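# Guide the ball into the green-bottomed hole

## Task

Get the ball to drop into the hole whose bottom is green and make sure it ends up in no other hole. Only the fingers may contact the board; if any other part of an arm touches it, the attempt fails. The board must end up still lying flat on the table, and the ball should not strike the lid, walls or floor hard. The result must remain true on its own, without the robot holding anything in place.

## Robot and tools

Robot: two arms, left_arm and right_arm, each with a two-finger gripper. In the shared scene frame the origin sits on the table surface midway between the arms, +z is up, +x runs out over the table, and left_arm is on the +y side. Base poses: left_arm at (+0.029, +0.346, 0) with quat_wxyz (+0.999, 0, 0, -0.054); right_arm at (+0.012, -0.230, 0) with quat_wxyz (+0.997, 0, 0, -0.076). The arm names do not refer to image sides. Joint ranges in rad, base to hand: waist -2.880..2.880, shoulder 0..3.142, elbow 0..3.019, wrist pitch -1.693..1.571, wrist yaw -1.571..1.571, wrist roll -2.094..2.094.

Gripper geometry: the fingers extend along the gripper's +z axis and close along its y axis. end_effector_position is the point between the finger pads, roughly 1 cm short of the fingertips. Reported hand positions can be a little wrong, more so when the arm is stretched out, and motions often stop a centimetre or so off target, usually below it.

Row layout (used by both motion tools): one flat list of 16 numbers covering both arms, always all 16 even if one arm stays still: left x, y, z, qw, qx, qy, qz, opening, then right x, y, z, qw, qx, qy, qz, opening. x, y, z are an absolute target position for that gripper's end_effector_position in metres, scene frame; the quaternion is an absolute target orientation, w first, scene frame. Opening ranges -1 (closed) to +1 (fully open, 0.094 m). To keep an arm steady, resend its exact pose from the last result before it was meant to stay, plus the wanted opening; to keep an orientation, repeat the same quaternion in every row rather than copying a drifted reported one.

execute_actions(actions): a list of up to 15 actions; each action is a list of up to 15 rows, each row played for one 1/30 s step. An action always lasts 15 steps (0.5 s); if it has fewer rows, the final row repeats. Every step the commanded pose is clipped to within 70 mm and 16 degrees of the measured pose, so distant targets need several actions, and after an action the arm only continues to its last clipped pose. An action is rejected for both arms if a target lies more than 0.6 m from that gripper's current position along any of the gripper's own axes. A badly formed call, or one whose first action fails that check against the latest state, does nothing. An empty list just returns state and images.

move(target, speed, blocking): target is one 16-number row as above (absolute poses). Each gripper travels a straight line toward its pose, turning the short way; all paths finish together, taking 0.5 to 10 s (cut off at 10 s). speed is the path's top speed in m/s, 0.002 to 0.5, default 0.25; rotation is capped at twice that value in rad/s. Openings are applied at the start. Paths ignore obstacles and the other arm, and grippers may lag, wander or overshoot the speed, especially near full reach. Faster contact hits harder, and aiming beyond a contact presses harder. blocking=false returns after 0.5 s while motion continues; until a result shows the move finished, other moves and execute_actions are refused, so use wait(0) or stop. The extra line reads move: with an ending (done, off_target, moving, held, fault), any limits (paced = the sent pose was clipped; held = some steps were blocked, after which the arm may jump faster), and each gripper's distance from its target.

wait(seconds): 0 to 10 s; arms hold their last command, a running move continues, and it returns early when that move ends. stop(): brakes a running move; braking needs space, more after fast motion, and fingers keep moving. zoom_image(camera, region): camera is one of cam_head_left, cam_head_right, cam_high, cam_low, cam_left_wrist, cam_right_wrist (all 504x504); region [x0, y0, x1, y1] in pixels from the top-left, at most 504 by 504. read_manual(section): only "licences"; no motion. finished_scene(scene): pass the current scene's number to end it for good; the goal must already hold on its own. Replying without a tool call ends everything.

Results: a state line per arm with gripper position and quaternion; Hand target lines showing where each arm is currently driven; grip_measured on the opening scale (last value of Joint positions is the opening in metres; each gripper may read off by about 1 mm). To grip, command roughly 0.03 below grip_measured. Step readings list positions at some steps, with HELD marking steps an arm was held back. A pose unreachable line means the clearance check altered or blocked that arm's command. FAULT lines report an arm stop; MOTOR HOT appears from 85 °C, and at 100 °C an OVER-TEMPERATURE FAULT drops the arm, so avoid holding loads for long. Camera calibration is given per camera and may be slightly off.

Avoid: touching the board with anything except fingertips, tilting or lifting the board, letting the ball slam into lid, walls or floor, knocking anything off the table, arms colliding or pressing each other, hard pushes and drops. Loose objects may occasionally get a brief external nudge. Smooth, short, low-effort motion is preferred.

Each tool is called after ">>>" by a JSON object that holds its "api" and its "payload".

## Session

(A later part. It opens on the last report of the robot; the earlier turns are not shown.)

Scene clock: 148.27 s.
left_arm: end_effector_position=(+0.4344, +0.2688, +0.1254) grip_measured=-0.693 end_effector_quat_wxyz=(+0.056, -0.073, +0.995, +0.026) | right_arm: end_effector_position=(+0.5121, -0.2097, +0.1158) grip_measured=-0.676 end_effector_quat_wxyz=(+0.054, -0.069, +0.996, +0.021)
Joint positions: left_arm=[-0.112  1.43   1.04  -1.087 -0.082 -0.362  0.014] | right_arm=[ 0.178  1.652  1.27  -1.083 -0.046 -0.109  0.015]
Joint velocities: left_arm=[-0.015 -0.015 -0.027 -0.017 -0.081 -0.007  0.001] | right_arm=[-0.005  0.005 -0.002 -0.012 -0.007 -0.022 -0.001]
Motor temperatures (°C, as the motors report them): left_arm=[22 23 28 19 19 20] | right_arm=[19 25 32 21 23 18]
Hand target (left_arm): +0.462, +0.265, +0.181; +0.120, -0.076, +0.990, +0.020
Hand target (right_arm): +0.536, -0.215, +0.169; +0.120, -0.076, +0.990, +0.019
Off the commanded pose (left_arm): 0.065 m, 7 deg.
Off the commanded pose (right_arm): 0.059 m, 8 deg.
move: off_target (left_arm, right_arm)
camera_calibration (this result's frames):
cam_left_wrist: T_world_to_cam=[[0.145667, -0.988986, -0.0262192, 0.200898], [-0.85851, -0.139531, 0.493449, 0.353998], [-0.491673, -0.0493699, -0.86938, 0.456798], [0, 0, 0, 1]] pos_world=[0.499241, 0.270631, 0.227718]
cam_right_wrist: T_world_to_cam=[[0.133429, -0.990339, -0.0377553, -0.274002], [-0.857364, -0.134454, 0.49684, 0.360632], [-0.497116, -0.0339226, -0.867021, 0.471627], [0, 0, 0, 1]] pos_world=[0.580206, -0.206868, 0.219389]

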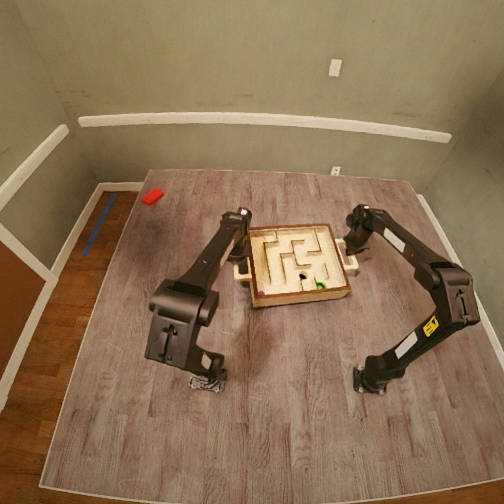

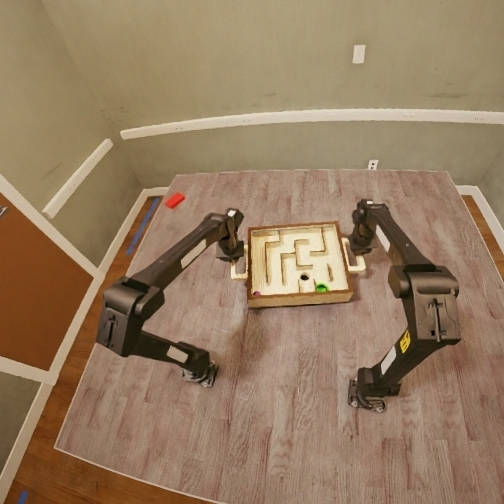

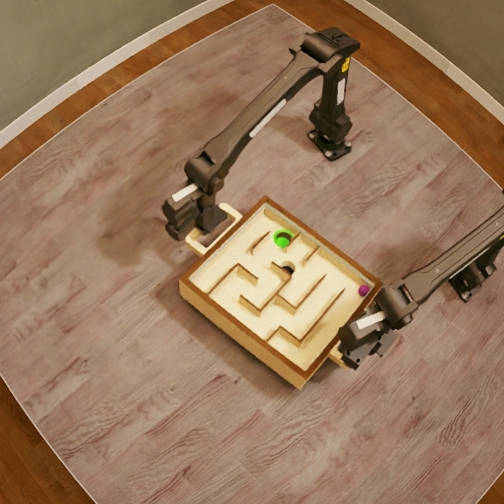

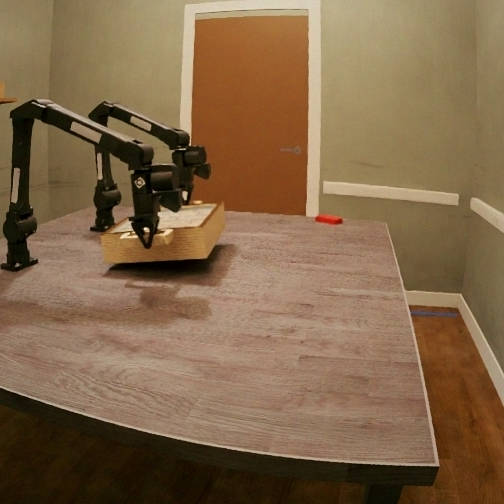

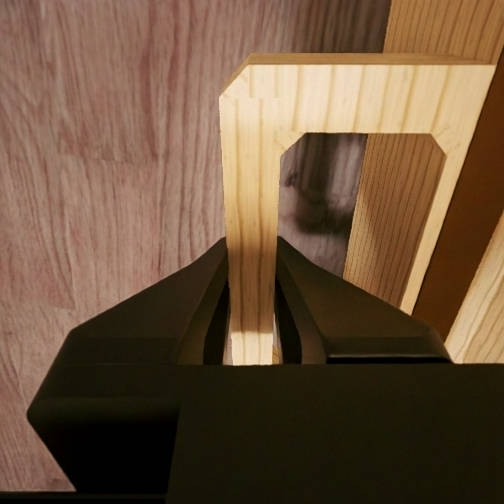

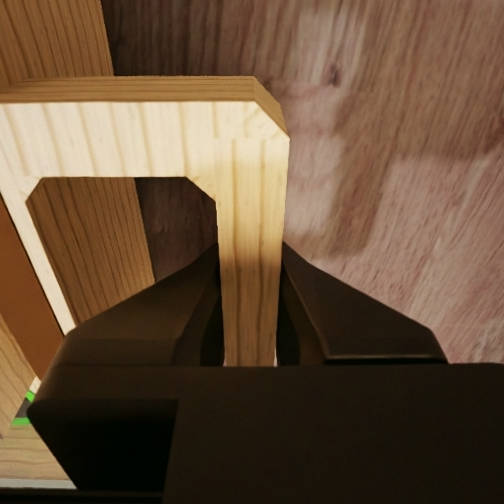

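>>> {"api": "move", "payload": {"target": [0.47,0.264,0.182,0.1,-0.075,0.992,0.035,-0.75,0.548,-0.215,0.155,0.1,-0.075,0.992,0.035,-0.75], "speed": 0.03}}

>>> {"api": "zoom_image", "payload": {"camera": "cam_high", "region": [150,190,380,420]}}

Scene clock: 155.00 s.
left_arm: end_effector_position=(+0.4375, +0.2689, +0.1338) grip_measured=-0.693 end_effector_quat_wxyz=(+0.046, -0.071, +0.996, +0.039) | right_arm: end_effector_position=(+0.5122, -0.2087, +0.1058) grip_measured=-0.677 end_effector_quat_wxyz=(+0.044, -0.066, +0.996, +0.037)
Joint positions: left_arm=[-0.118  1.447  1.082 -1.141 -0.102 -0.366  0.014] | right_arm=[ 0.17   1.675  1.271 -1.083 -0.078 -0.111  0.015]
Joint velocities: left_arm=[-0.015 -0.005 -0.017 -0.017  0.007 -0.037 -0.001] | right_arm=[ 0.005  0.005 -0.007 -0.002  0.051  0.066 -0.   ]
Motor temperatures (°C, as the motors report them): left_arm=[22 23 29 19 19 20] | right_arm=[19 25 33 21 22 18]
Hand target (left_arm): +0.467, +0.265, +0.182; +0.100, -0.075, +0.992, +0.035
Hand target (right_arm): +0.543, -0.215, +0.156; +0.101, -0.075, +0.991, +0.034
Off the commanded pose (left_arm): 0.058 m, 6 deg.
Off the commanded pose (right_arm): 0.061 m, 7 deg.
move: off_target (left_arm, right_arm)
camera_calibration (this result's frames):
cam_left_wrist: T_world_to_cam=[[0.143633, -0.988072, -0.0555318, 0.205374], [-0.846716, -0.151744, 0.509947, 0.348496], [-0.51229, -0.0262253, -0.858412, 0.466987], [0, 0, 0, 1]] pos_world=[0.504811, 0.268053, 0.234557]
cam_right_wrist: T_world_to_cam=[[0.128788, -0.989117, -0.0711411, -0.267208], [-0.846813, -0.147025, 0.511166, 0.356375], [-0.516063, -0.00558885, -0.856533, 0.477547], [0, 0, 0, 1]] pos_world=[0.58264, -0.209236, 0.207859]

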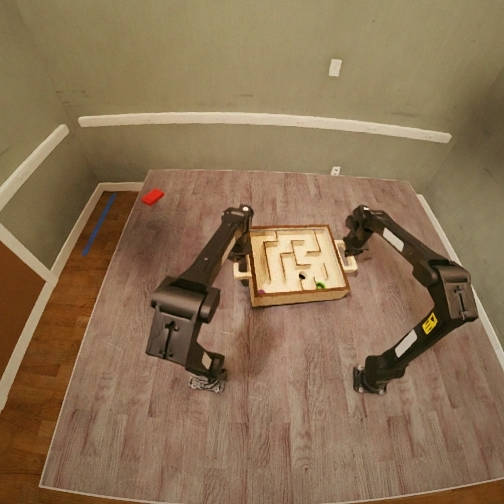

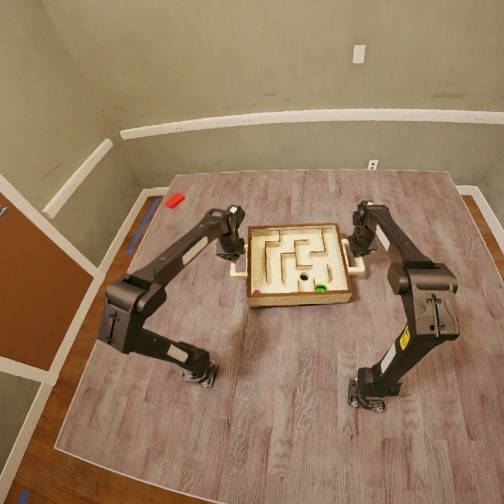

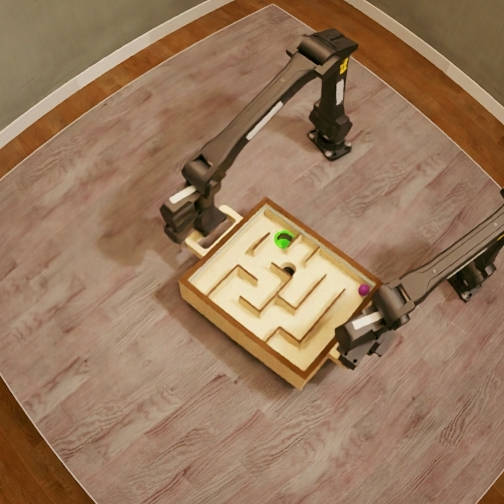

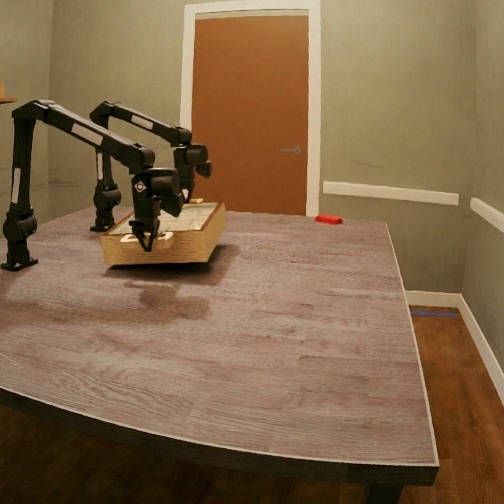

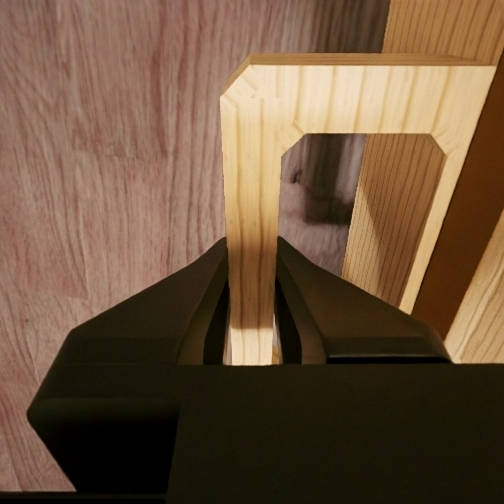

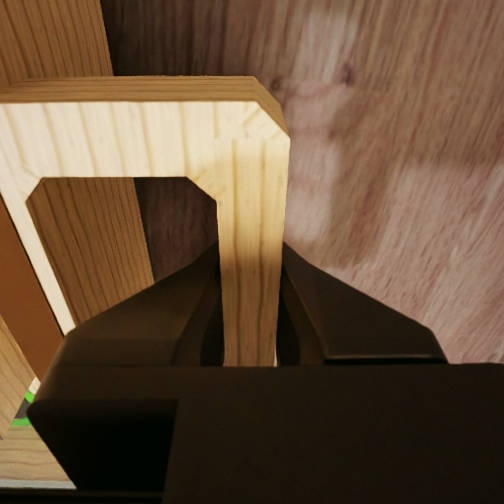

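Region (150, 190, 380, 420) of cam_high's 504x504 image, scaled by 2.191, with more detail than that image has.

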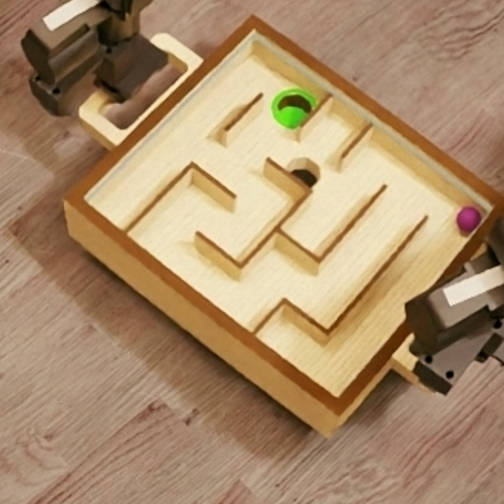

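>>> {"api": "move", "payload": {"target": [0.475,0.264,0.182,0.075,-0.075,0.994,0.035,-0.75,0.552,-0.215,0.157,0.075,-0.075,0.994,0.035,-0.75], "speed": 0.03}}

>>> {"api": "zoom_image", "payload": {"camera": "cam_high", "region": [150,190,380,420]}}

Scene clock: 161.83 s.
left_arm: end_effector_position=(+0.4436, +0.2657, +0.1421) grip_measured=-0.693 end_effector_quat_wxyz=(+0.031, -0.070, +0.996, +0.038) | right_arm: end_effector_position=(+0.5183, -0.2116, +0.1146) grip_measured=-0.677 end_effector_quat_wxyz=(+0.029, -0.067, +0.997, +0.036)
Joint positions: left_arm=[-0.118  1.473  1.134 -1.195 -0.092 -0.365  0.014] | right_arm=[ 0.165  1.698  1.328 -1.146 -0.075 -0.119  0.015]
Joint velocities: left_arm=[-0.015 -0.005  0.002  0.017  0.022  0.037 -0.   ] | right_arm=[-0.015  0.015  0.002 -0.022  0.007 -0.051 -0.001]
Motor temperatures (°C, as the motors report them): left_arm=[22 23 30 19 19 20] | right_arm=[19 25 34 21 22 18]
Hand target (left_arm): +0.473, +0.265, +0.182; +0.075, -0.075, +0.994, +0.035
Hand target (right_arm): +0.547, -0.215, +0.158; +0.076, -0.075, +0.994, +0.034
Off the commanded pose (left_arm): 0.051 m, 5 deg.
Off the commanded pose (right_arm): 0.054 m, 5 deg.
move: off_target (left_arm, right_arm)
camera_calibration (this result's frames):
cam_left_wrist: T_world_to_cam=[[0.140747, -0.988493, -0.0554303, 0.2031], [-0.831838, -0.148431, 0.534802, 0.337913], [-0.536875, -0.0291628, -0.843157, 0.486634], [0, 0, 0, 1]] pos_world=[0.513765, 0.265111, 0.24085]
cam_right_wrist: T_world_to_cam=[[0.129111, -0.989091, -0.0709226, -0.270451], [-0.83121, -0.146949, 0.536186, 0.345669], [-0.540759, -0.010276, -0.841115, 0.498245], [0, 0, 0, 1]] pos_world=[0.591672, -0.211585, 0.214558]

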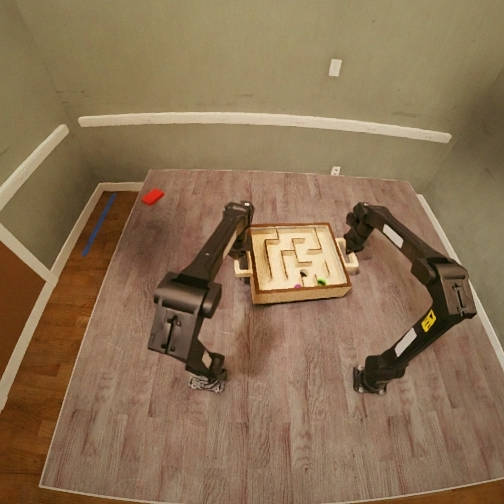

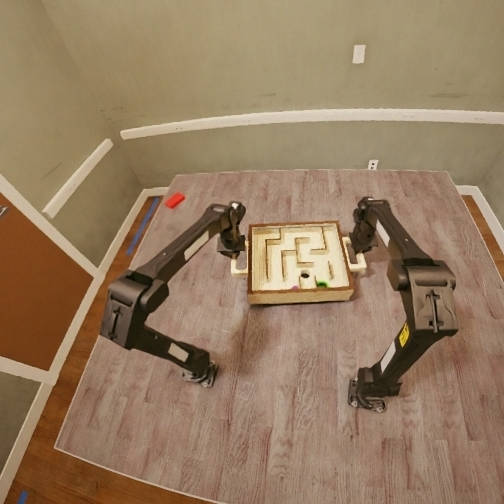

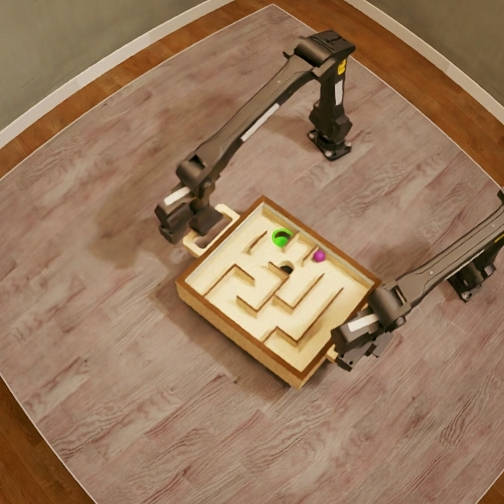

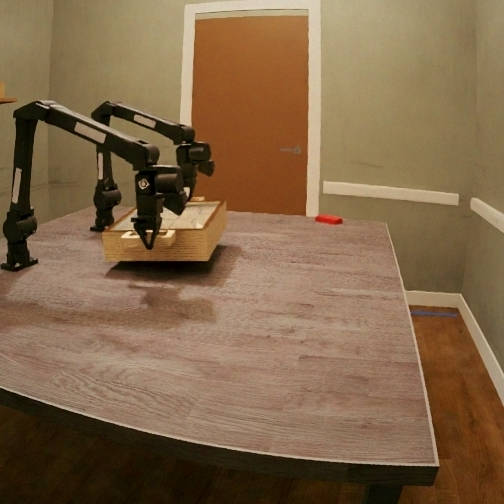

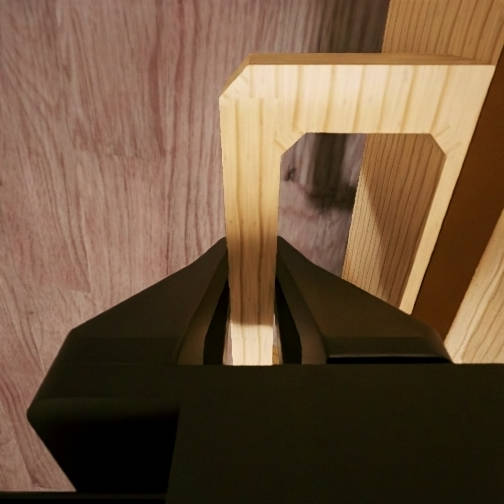

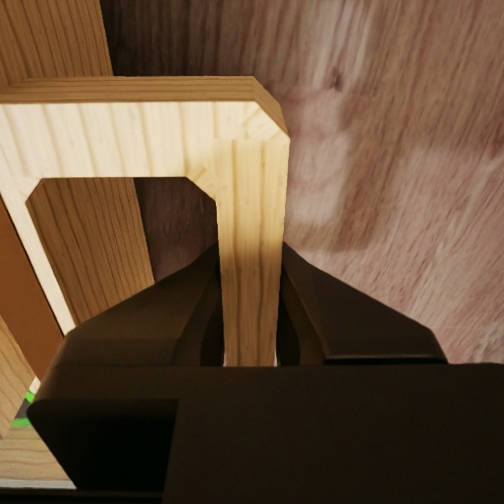

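Region (150, 190, 380, 420) of cam_high's 504x504 image, scaled by 2.191, with more detail than that image has.

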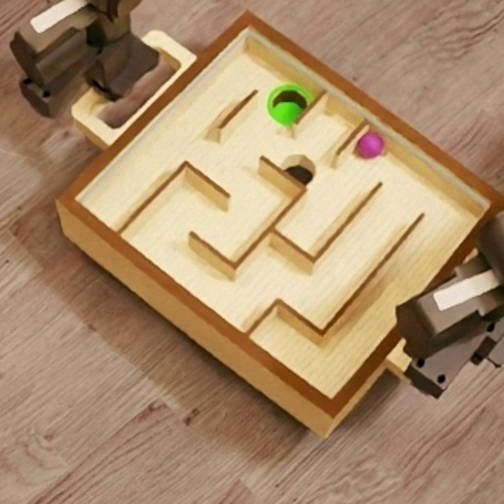

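>>> {"api": "move", "payload": {"target": [0.475,0.264,0.17,0.092,-0.075,0.993,-0.005,-0.75,0.552,-0.215,0.172,0.092,-0.075,0.993,-0.005,-0.75], "speed": 0.04}}

>>> {"api": "execute_actions", "payload": {"actions": [[[0.475,0.264,0.15,0.092,-0.075,0.993,-0.045,-0.75,0.552,-0.215,0.188,0.092,-0.075,0.993,-0.045,-0.75]],[[0.475,0.264,0.15,0.092,-0.075,0.993,-0.045,-0.75,0.552,-0.215,0.188,0.092,-0.075,0.993,-0.045,-0.75]],[[0.475,0.264,0.17,0.092,-0.075,0.993,-0.005,-0.75,0.552,-0.215,0.172,0.092,-0.075,0.993,-0.005,-0.75]],[[0.475,0.264,0.17,0.092,-0.075,0.993,-0.005,-0.75,0.552,-0.215,0.172,0.092,-0.075,0.993,-0.005,-0.75]]]}}

>>> {"api": "zoom_image", "payload": {"camera": "cam_high", "region": [150,190,380,420]}}

Scene clock: 175.73 s.
left_arm: end_effector_position=(+0.4468, +0.2632, +0.1271) grip_measured=-0.693 end_effector_quat_wxyz=(+0.030, -0.070, +0.997, +0.013) | right_arm: end_effector_position=(+0.5207, -0.2155, +0.1100) grip_measured=-0.677 end_effector_quat_wxyz=(+0.024, -0.065, +0.998, +0.009)
Joint positions: left_arm=[-0.102  1.488  1.11  -1.143 -0.042 -0.351  0.014] | right_arm=[ 0.176  1.711  1.335 -1.146 -0.019 -0.107  0.015]
Joint velocities: left_arm=[-0.015  0.005  0.002  0.012  0.022  0.007 -0.001] | right_arm=[-0.005 -0.005 -0.012 -0.002 -0.007 -0.007 -0.   ]
Motor temperatures (°C, as the motors report them): left_arm=[22 23 31 19 19 20] | right_arm=[19 25 36 21 22 18]
Hand target (left_arm): +0.473, +0.264, +0.170; +0.092, -0.074, +0.993, -0.005
Hand target (right_arm): +0.546, -0.215, +0.172; +0.092, -0.075, +0.993, -0.005
Off the commanded pose (left_arm): 0.051 m, 7 deg.
Off the commanded pose (right_arm): 0.069 m, 8 deg.
move: off_target (left_arm, right_arm)
camera_calibration (this result's frames):
cam_left_wrist: T_world_to_cam=[[0.140189, -0.990109, -0.00558368, 0.193714], [-0.832311, -0.120897, 0.540965, 0.340423], [-0.536289, -0.0711899, -0.841027, 0.48615], [0, 0, 0, 1]] pos_world=[0.516898, 0.267563, 0.22579]
cam_right_wrist: T_world_to_cam=[[0.124877, -0.992024, -0.0171277, -0.279289], [-0.828238, -0.113733, 0.548714, 0.353787], [-0.546286, -0.0543361, -0.835835, 0.488439], [0, 0, 0, 1]] pos_world=[0.594724, -0.210284, 0.209342]

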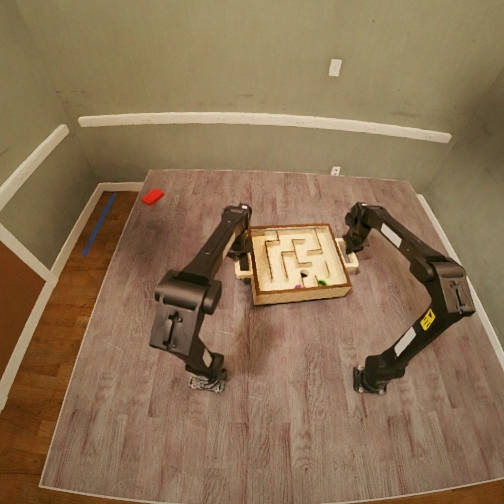

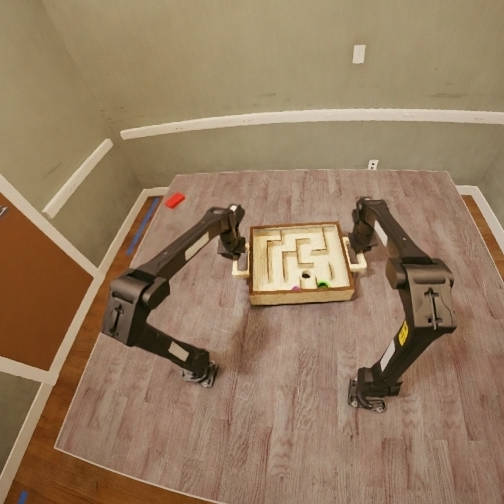

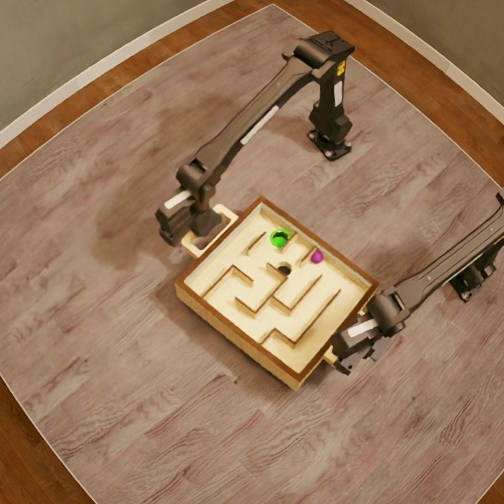

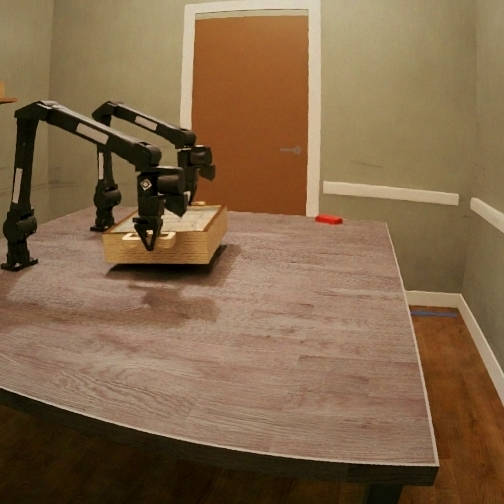

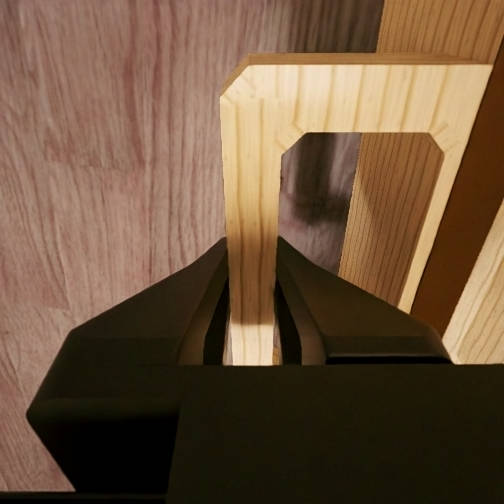

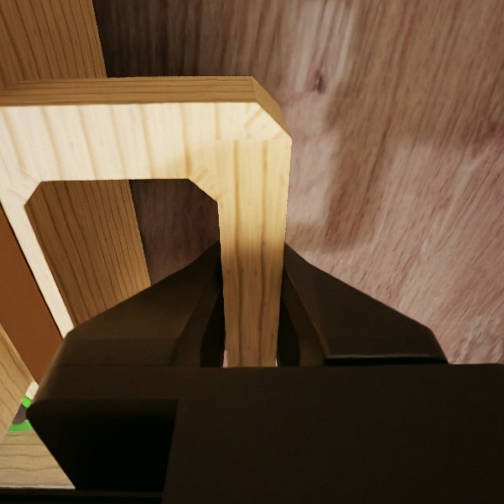

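Scene clock: 177.73 s.
left_arm: end_effector_position=(+0.4457, +0.2685, +0.1179) grip_measured=-0.692 end_effector_quat_wxyz=(+0.034, -0.076, +0.997, -0.001) | right_arm: end_effector_position=(+0.5247, -0.2106, +0.1281) grip_measured=-0.676 end_effector_quat_wxyz=(+0.033, -0.070, +0.997, -0.004)
Joint positions: left_arm=[-0.08   1.482  1.077 -1.099 -0.016 -0.339  0.014] | right_arm=[ 0.194  1.694  1.361 -1.171  0.006 -0.099  0.015]
Joint velocities: left_arm=[-0.005 -0.015  0.002 -0.017 -0.022  0.007  0.   ] | right_arm=[ 0.005 -0.015 -0.012 -0.007  0.007 -0.066 -0.001]
Motor temperatures (°C, as the motors report them): left_arm=[22 23 31 19 19 20] | right_arm=[19 25 36 21 22 18]
Hand target (left_arm): +0.472, +0.265, +0.169; +0.092, -0.075, +0.993, -0.006
Hand target (right_arm): +0.548, -0.215, +0.173; +0.092, -0.076, +0.993, -0.006
Off the commanded pose (left_arm): 0.060 m, 7 deg.
Off the commanded pose (right_arm): 0.052 m, 7 deg.
Step readings (end_effector_position; steps 1 to 15: 1st action; 16 to 30: 2nd action; 31 to 45: 3rd action; 46 to 60: 4th action):
0: left_arm (+0.4468, +0.2632, +0.1271) | right_arm (+0.5207, -0.2155, +0.1100)
1: left_arm (+0.4471, +0.2610, +0.1255) | right_arm (+0.5208, -0.2181, +0.1103)
2: left_arm (+0.4486, +0.2589, +0.1231) | right_arm (+0.5207, -0.2206, +0.1113)
4: left_arm (+0.4483, +0.2607, +0.1148) | right_arm (+0.5215, -0.2191, +0.1169)
8: left_arm (+0.4468, +0.2651, +0.1093) | right_arm (+0.5225, -0.2143, +0.1268)
15: left_arm (+0.4489, +0.2656, +0.1095) | right_arm (+0.5240, -0.2140, +0.1288)
16: left_arm (+0.4489, +0.2656, +0.1095) | right_arm (+0.5239, -0.2141, +0.1288)
17: left_arm (+0.4488, +0.2655, +0.1095) | right_arm (+0.5239, -0.2141, +0.1288)
19: left_arm (+0.4488, +0.2655, +0.1095) | right_arm (+0.5239, -0.2141, +0.1288)
23: left_arm (+0.4488, +0.2655, +0.1095) | right_arm (+0.5239, -0.2141, +0.1288)
30: left_arm (+0.4488, +0.2655, +0.1095) | right_arm (+0.5239, -0.2141, +0.1288)
31: left_arm (+0.4481, +0.2682, +0.1093) | right_arm (+0.5237, -0.2114, +0.1286)
32: left_arm (+0.4467, +0.2705, +0.1096) | right_arm (+0.5240, -0.2089, +0.1285)
34: left_arm (+0.4452, +0.2706, +0.1128) | right_arm (+0.5243, -0.2086, +0.1281)
38: left_arm (+0.4459, +0.2691, +0.1175) | right_arm (+0.5246, -0.2102, +0.1281)
45: left_arm (+0.4457, +0.2685, +0.1179) | right_arm (+0.5247, -0.2106, +0.1281)
46: left_arm (+0.4457, +0.2685, +0.1179) | right_arm (+0.5247, -0.2106, +0.1281)
47: left_arm (+0.4457, +0.2685, +0.1179) | right_arm (+0.5247, -0.2106, +0.1281)
49: left_arm (+0.4457, +0.2685, +0.1179) | right_arm (+0.5247, -0.2106, +0.1281)
53: left_arm (+0.4457, +0.2685, +0.1179) | right_arm (+0.5247, -0.2106, +0.1281)
60: end_effector_position above
camera_calibration (this result's frames):
cam_left_wrist: T_world_to_cam=[[0.149578, -0.98847, 0.0235157, 0.191047], [-0.83741, -0.114002, 0.534554, 0.346294], [-0.52571, -0.0996496, -0.844807, 0.481531], [0, 0, 0, 1]] pos_world=[0.514559, 0.276306, 0.217195]
cam_right_wrist: T_world_to_cam=[[0.133741, -0.990973, 0.00929443, -0.282356], [-0.837994, -0.108079, 0.534869, 0.355746], [-0.529036, -0.0793228, -0.844884, 0.492878], [0, 0, 0, 1]] pos_world=[0.596626, -0.202262, 0.228771]

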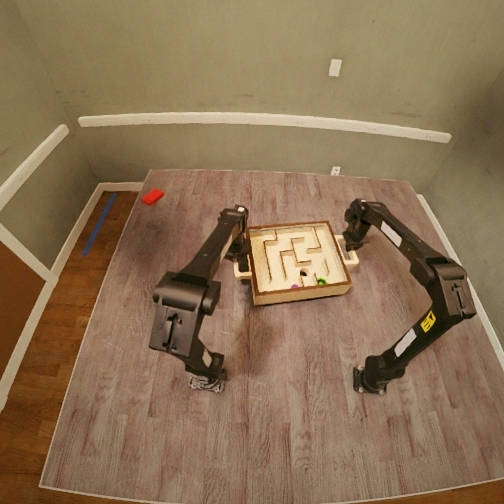

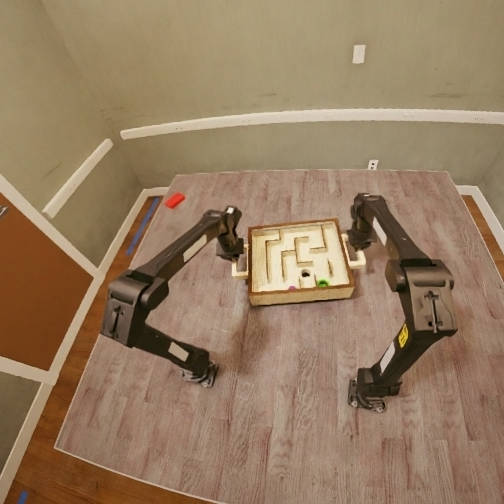

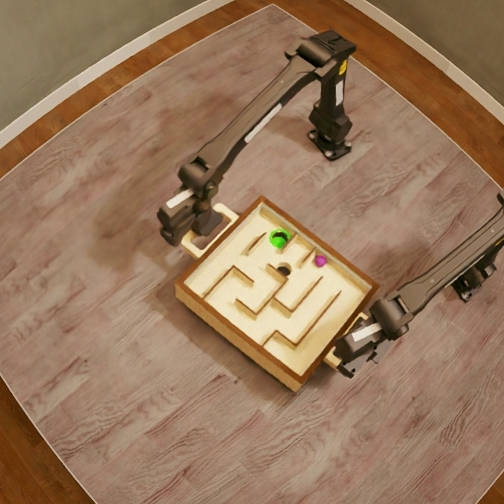

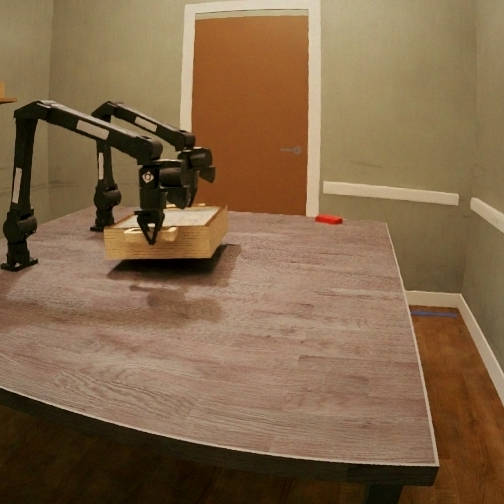

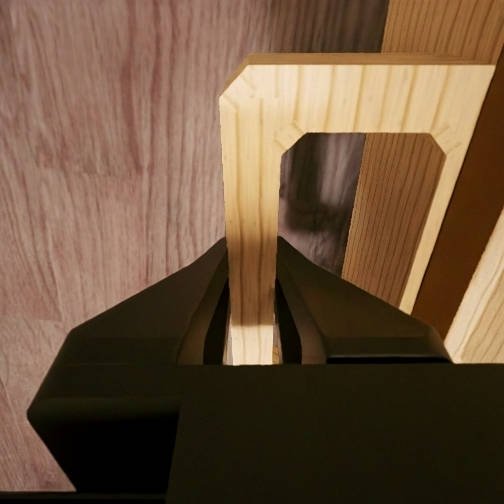

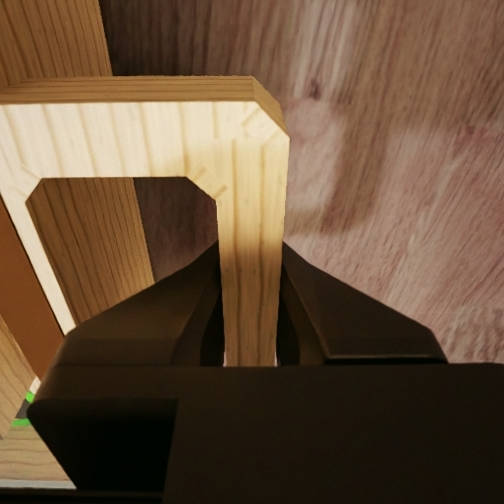

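Region (150, 190, 380, 420) of cam_high's 504x504 image, scaled by 2.191, with more detail than that image has.

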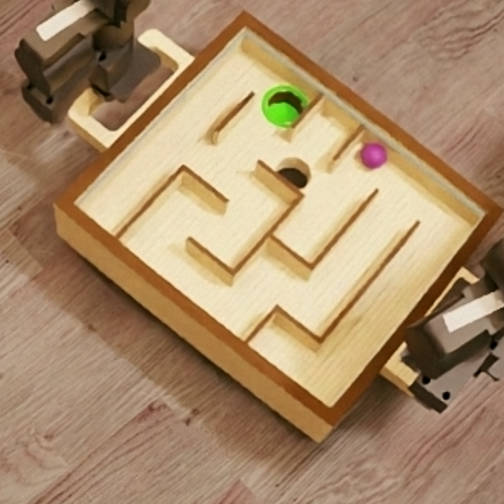

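>>> {"api": "execute_actions", "payload": {"actions": []}}

>>> {"api": "zoom_image", "payload": {"camera": "cam_high", "region": [150,190,380,420]}}

Scene clock: 189.93 s.
left_arm: end_effector_position=(+0.4457, +0.2685, +0.1179) grip_measured=-0.692 end_effector_quat_wxyz=(+0.034, -0.076, +0.997, -0.001) | right_arm: end_effector_position=(+0.5247, -0.2106, +0.1281) grip_measured=-0.676 end_effector_quat_wxyz=(+0.033, -0.070, +0.997, -0.004)
Joint positions: left_arm=[-0.08   1.482  1.077 -1.099 -0.016 -0.339  0.014] | right_arm=[ 0.194  1.694  1.361 -1.171  0.006 -0.099  0.015]
Joint velocities: left_arm=[ 0.005 -0.005  0.007 -0.012 -0.022  0.051  0.   ] | right_arm=[-0.015 -0.015  0.027 -0.007 -0.037  0.037  0.   ]
Motor temperatures (°C, as the motors report them): left_arm=[22 23 31 19 19 20] | right_arm=[19 25 36 21 22 18]
Hand target (left_arm): +0.472, +0.265, +0.169; +0.092, -0.075, +0.993, -0.006
Hand target (right_arm): +0.548, -0.215, +0.173; +0.092, -0.076, +0.993, -0.006
Off the commanded pose (left_arm): 0.060 m, 7 deg.
Off the commanded pose (right_arm): 0.052 m, 7 deg.
camera_calibration (this result's frames):
cam_left_wrist: T_world_to_cam=[[0.149578, -0.98847, 0.0235157, 0.191047], [-0.83741, -0.114002, 0.534554, 0.346294], [-0.52571, -0.0996496, -0.844807, 0.481531], [0, 0, 0, 1]] pos_world=[0.514559, 0.276306, 0.217195]
cam_right_wrist: T_world_to_cam=[[0.133741, -0.990973, 0.00929443, -0.282356], [-0.837994, -0.108079, 0.534869, 0.355746], [-0.529036, -0.0793228, -0.844884, 0.492878], [0, 0, 0, 1]] pos_world=[0.596626, -0.202262, 0.228771]

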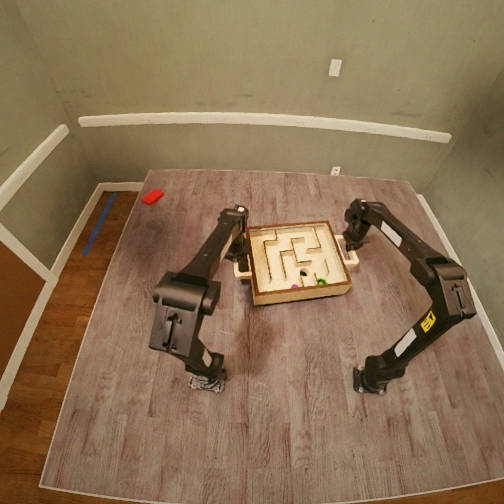

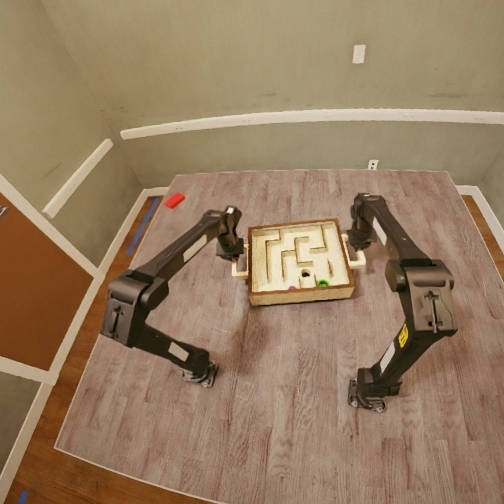

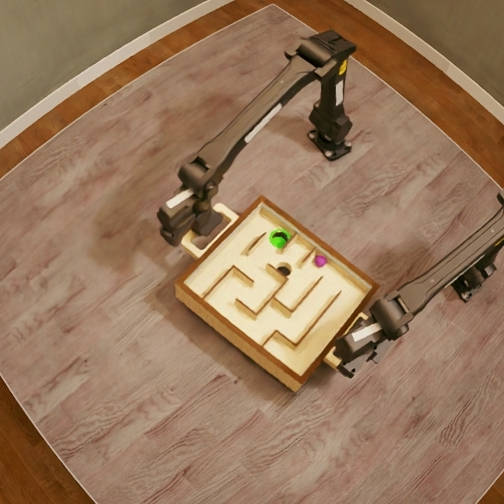

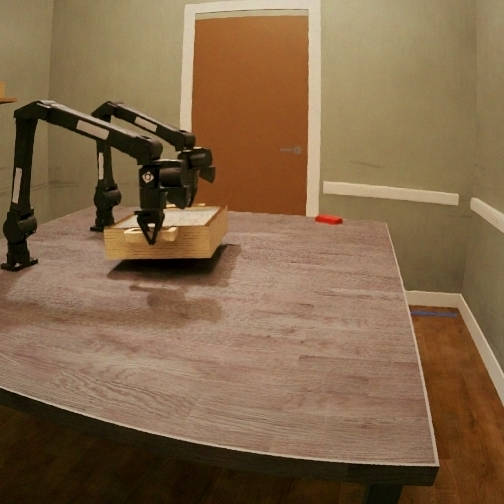

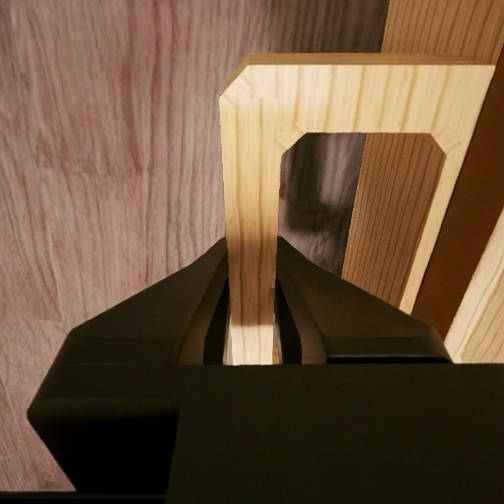

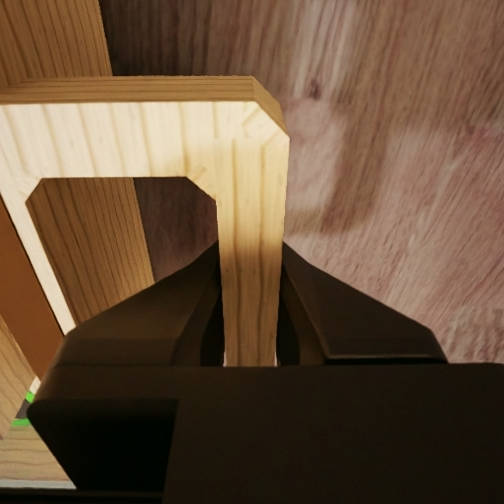

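Region (150, 190, 380, 420) of cam_high's 504x504 image, scaled by 2.191, with more detail than that image has.

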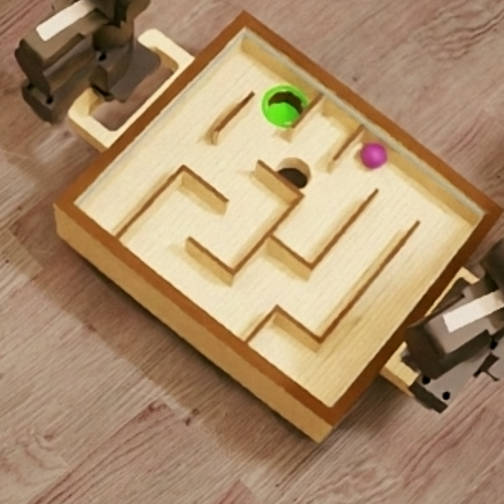

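>>> {"api": "execute_actions", "payload": {"actions": [[[0.475,0.264,0.15,0.088,-0.075,0.993,-0.047,-0.75,0.552,-0.215,0.188,0.088,-0.075,0.993,-0.047,-0.75]],[[0.475,0.264,0.15,0.088,-0.075,0.993,-0.047,-0.75,0.552,-0.215,0.188,0.088,-0.075,0.993,-0.047,-0.75]],[[0.475,0.264,0.15,0.088,-0.075,0.993,-0.047,-0.75,0.552,-0.215,0.188,0.088,-0.075,0.993,-0.047,-0.75]],[[0.475,0.264,0.168,0.092,-0.075,0.993,-0.01,-0.75,0.552,-0.215,0.174,0.092,-0.075,0.993,-0.01,-0.75]],[[0.475,0.264,0.168,0.092,-0.075,0.993,-0.01,-0.75,0.552,-0.215,0.174,0.092,-0.075,0.993,-0.01,-0.75]]]}}

>>> {"api": "zoom_image", "payload": {"camera": "cam_high", "region": [150,190,380,420]}}

Scene clock: 202.47 s.
left_arm: end_effector_position=(+0.4475, +0.2690, +0.1165) grip_measured=-0.692 end_effector_quat_wxyz=(+0.036, -0.077, +0.996, -0.006) | right_arm: end_effector_position=(+0.5276, -0.2100, +0.1327) grip_measured=-0.675 end_effector_quat_wxyz=(+0.037, -0.071, +0.997, -0.009)
Joint positions: left_arm=[-0.075  1.485  1.076 -1.089 -0.008 -0.337  0.014] | right_arm=[ 0.198  1.693  1.373 -1.177  0.016 -0.097  0.015]
Joint velocities: left_arm=[ 0.005  0.005 -0.012 -0.002  0.037 -0.051  0.   ] | right_arm=[ 0.005 -0.005 -0.002 -0.017 -0.022  0.007 -0.001]
Motor temperatures (°C, as the motors report them): left_arm=[22 23 31 19 19 20] | right_arm=[19 25 36 21 22 18]
Hand target (left_arm): +0.473, +0.264, +0.167; +0.092, -0.075, +0.993, -0.011
Hand target (right_arm): +0.549, -0.215, +0.175; +0.092, -0.075, +0.993, -0.011
Off the commanded pose (left_arm): 0.059 m, 6 deg.
Off the commanded pose (right_arm): 0.048 m, 6 deg.
Step readings (end_effector_position; steps 1 to 15: 1st action; 16 to 30: 2nd action; 31 to 45: 3rd action; 46 to 60: 4th action; 61 to 75: 5th action):
0: left_arm (+0.4457, +0.2685, +0.1179) | right_arm (+0.5247, -0.2106, +0.1281)
1: left_arm (+0.4461, +0.2656, +0.1179) | right_arm (+0.5245, -0.2135, +0.1282)
2: left_arm (+0.4473, +0.2631, +0.1179) | right_arm (+0.5240, -0.2162, +0.1285)
4: left_arm (+0.4483, +0.2630, +0.1160) | right_arm (+0.5240, -0.2165, +0.1306)
8: left_arm (+0.4497, +0.2641, +0.1158) | right_arm (+0.5256, -0.2155, +0.1327)
15: left_arm (+0.4500, +0.2645, +0.1158) | right_arm (+0.5257, -0.2149, +0.1329)
16: left_arm (+0.4500, +0.2645, +0.1158) | right_arm (+0.5257, -0.2149, +0.1329)
17: left_arm (+0.4500, +0.2645, +0.1158) | right_arm (+0.5257, -0.2149, +0.1329)
19: left_arm (+0.4500, +0.2645, +0.1158) | right_arm (+0.5257, -0.2149, +0.1329)
23: left_arm (+0.4500, +0.2645, +0.1158) | right_arm (+0.5257, -0.2149, +0.1329)
30: left_arm (+0.4500, +0.2645, +0.1158) | right_arm (+0.5257, -0.2149, +0.1329)
31: left_arm (+0.4500, +0.2645, +0.1158) | right_arm (+0.5257, -0.2149, +0.1329)
32: left_arm (+0.4500, +0.2645, +0.1158) | right_arm (+0.5257, -0.2149, +0.1329)
34: left_arm (+0.4500, +0.2645, +0.1158) | right_arm (+0.5257, -0.2149, +0.1329)
38: left_arm (+0.4500, +0.2645, +0.1158) | right_arm (+0.5257, -0.2149, +0.1329)
45: left_arm (+0.4500, +0.2645, +0.1158) | right_arm (+0.5257, -0.2149, +0.1329)
46: left_arm (+0.4498, +0.2673, +0.1156) | right_arm (+0.5257, -0.2123, +0.1327)
47: left_arm (+0.4490, +0.2694, +0.1155) | right_arm (+0.5261, -0.2099, +0.1326)
49: left_arm (+0.4482, +0.2699, +0.1164) | right_arm (+0.5271, -0.2092, +0.1327)
53: left_arm (+0.4476, +0.2693, +0.1165) | right_arm (+0.5276, -0.2096, +0.1327)
60: left_arm (+0.4475, +0.2690, +0.1165) | right_arm (+0.5276, -0.2098, +0.1327)
61: left_arm (+0.4475, +0.2690, +0.1165) | right_arm (+0.5276, -0.2098, +0.1327)
62: left_arm (+0.4475, +0.2690, +0.1165) | right_arm (+0.5276, -0.2098, +0.1327)
64: left_arm (+0.4475, +0.2690, +0.1165) | right_arm (+0.5276, -0.2098, +0.1327)
68: left_arm (+0.4475, +0.2690, +0.1165) | right_arm (+0.5276, -0.2100, +0.1327)
75: end_effector_position above
camera_calibration (this result's frames):
cam_left_wrist: T_world_to_cam=[[0.151504, -0.98789, 0.0334778, 0.189055], [-0.839316, -0.110682, 0.532257, 0.3488], [-0.522106, -0.108738, -0.84592, 0.482354], [0, 0, 0, 1]] pos_world=[0.515951, 0.277822, 0.216053]
cam_right_wrist: T_world_to_cam=[[0.1356, -0.990569, 0.0196321, -0.28448], [-0.841471, -0.104684, 0.530065, 0.358994], [-0.523011, -0.0883963, -0.84773, 0.493646], [0, 0, 0, 1]] pos_world=[0.598841, -0.20058, 0.233773]

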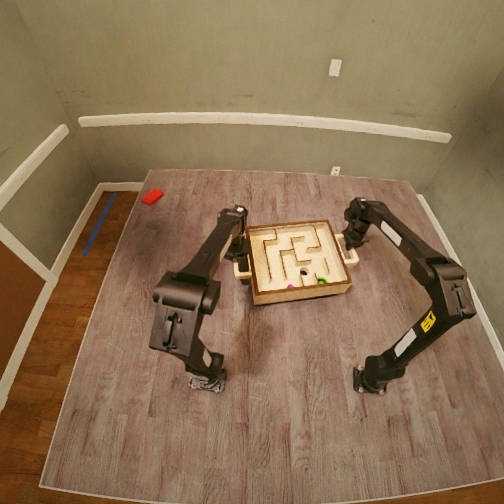

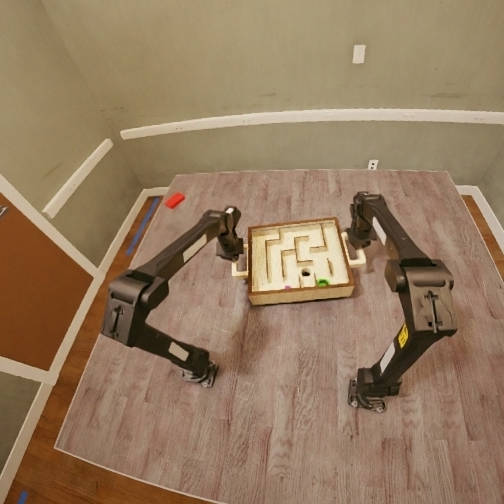

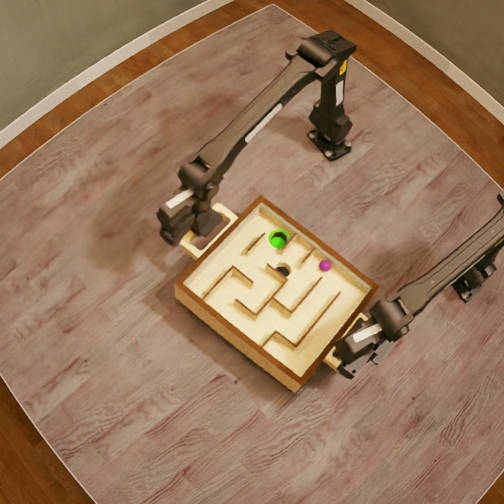

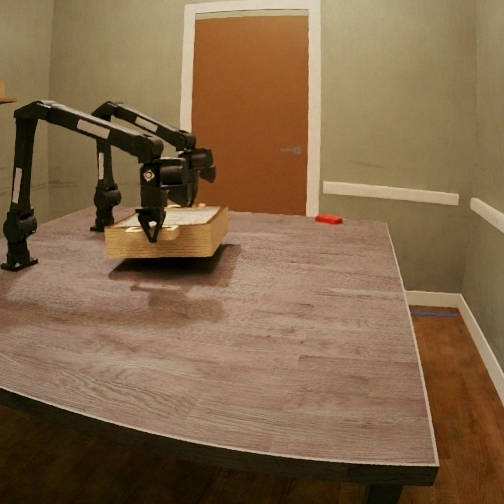

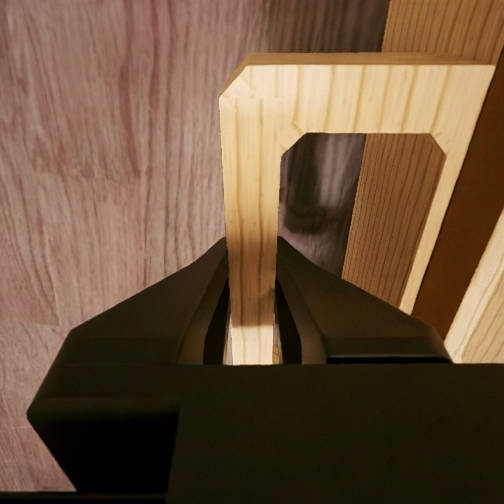

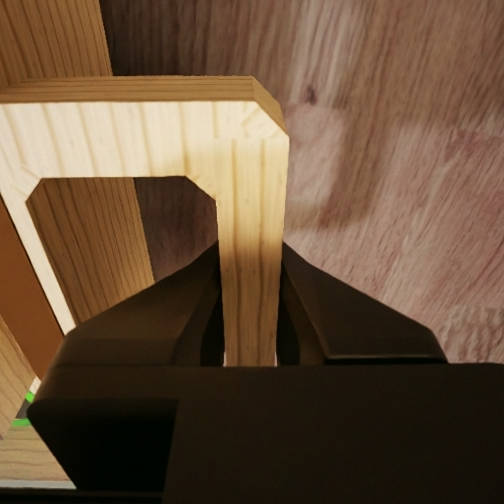

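Region (150, 190, 380, 420) of cam_high's 504x504 image, scaled by 2.191, with more detail than that image has.

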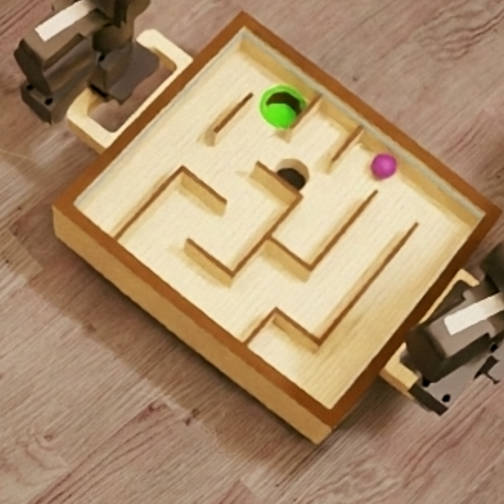

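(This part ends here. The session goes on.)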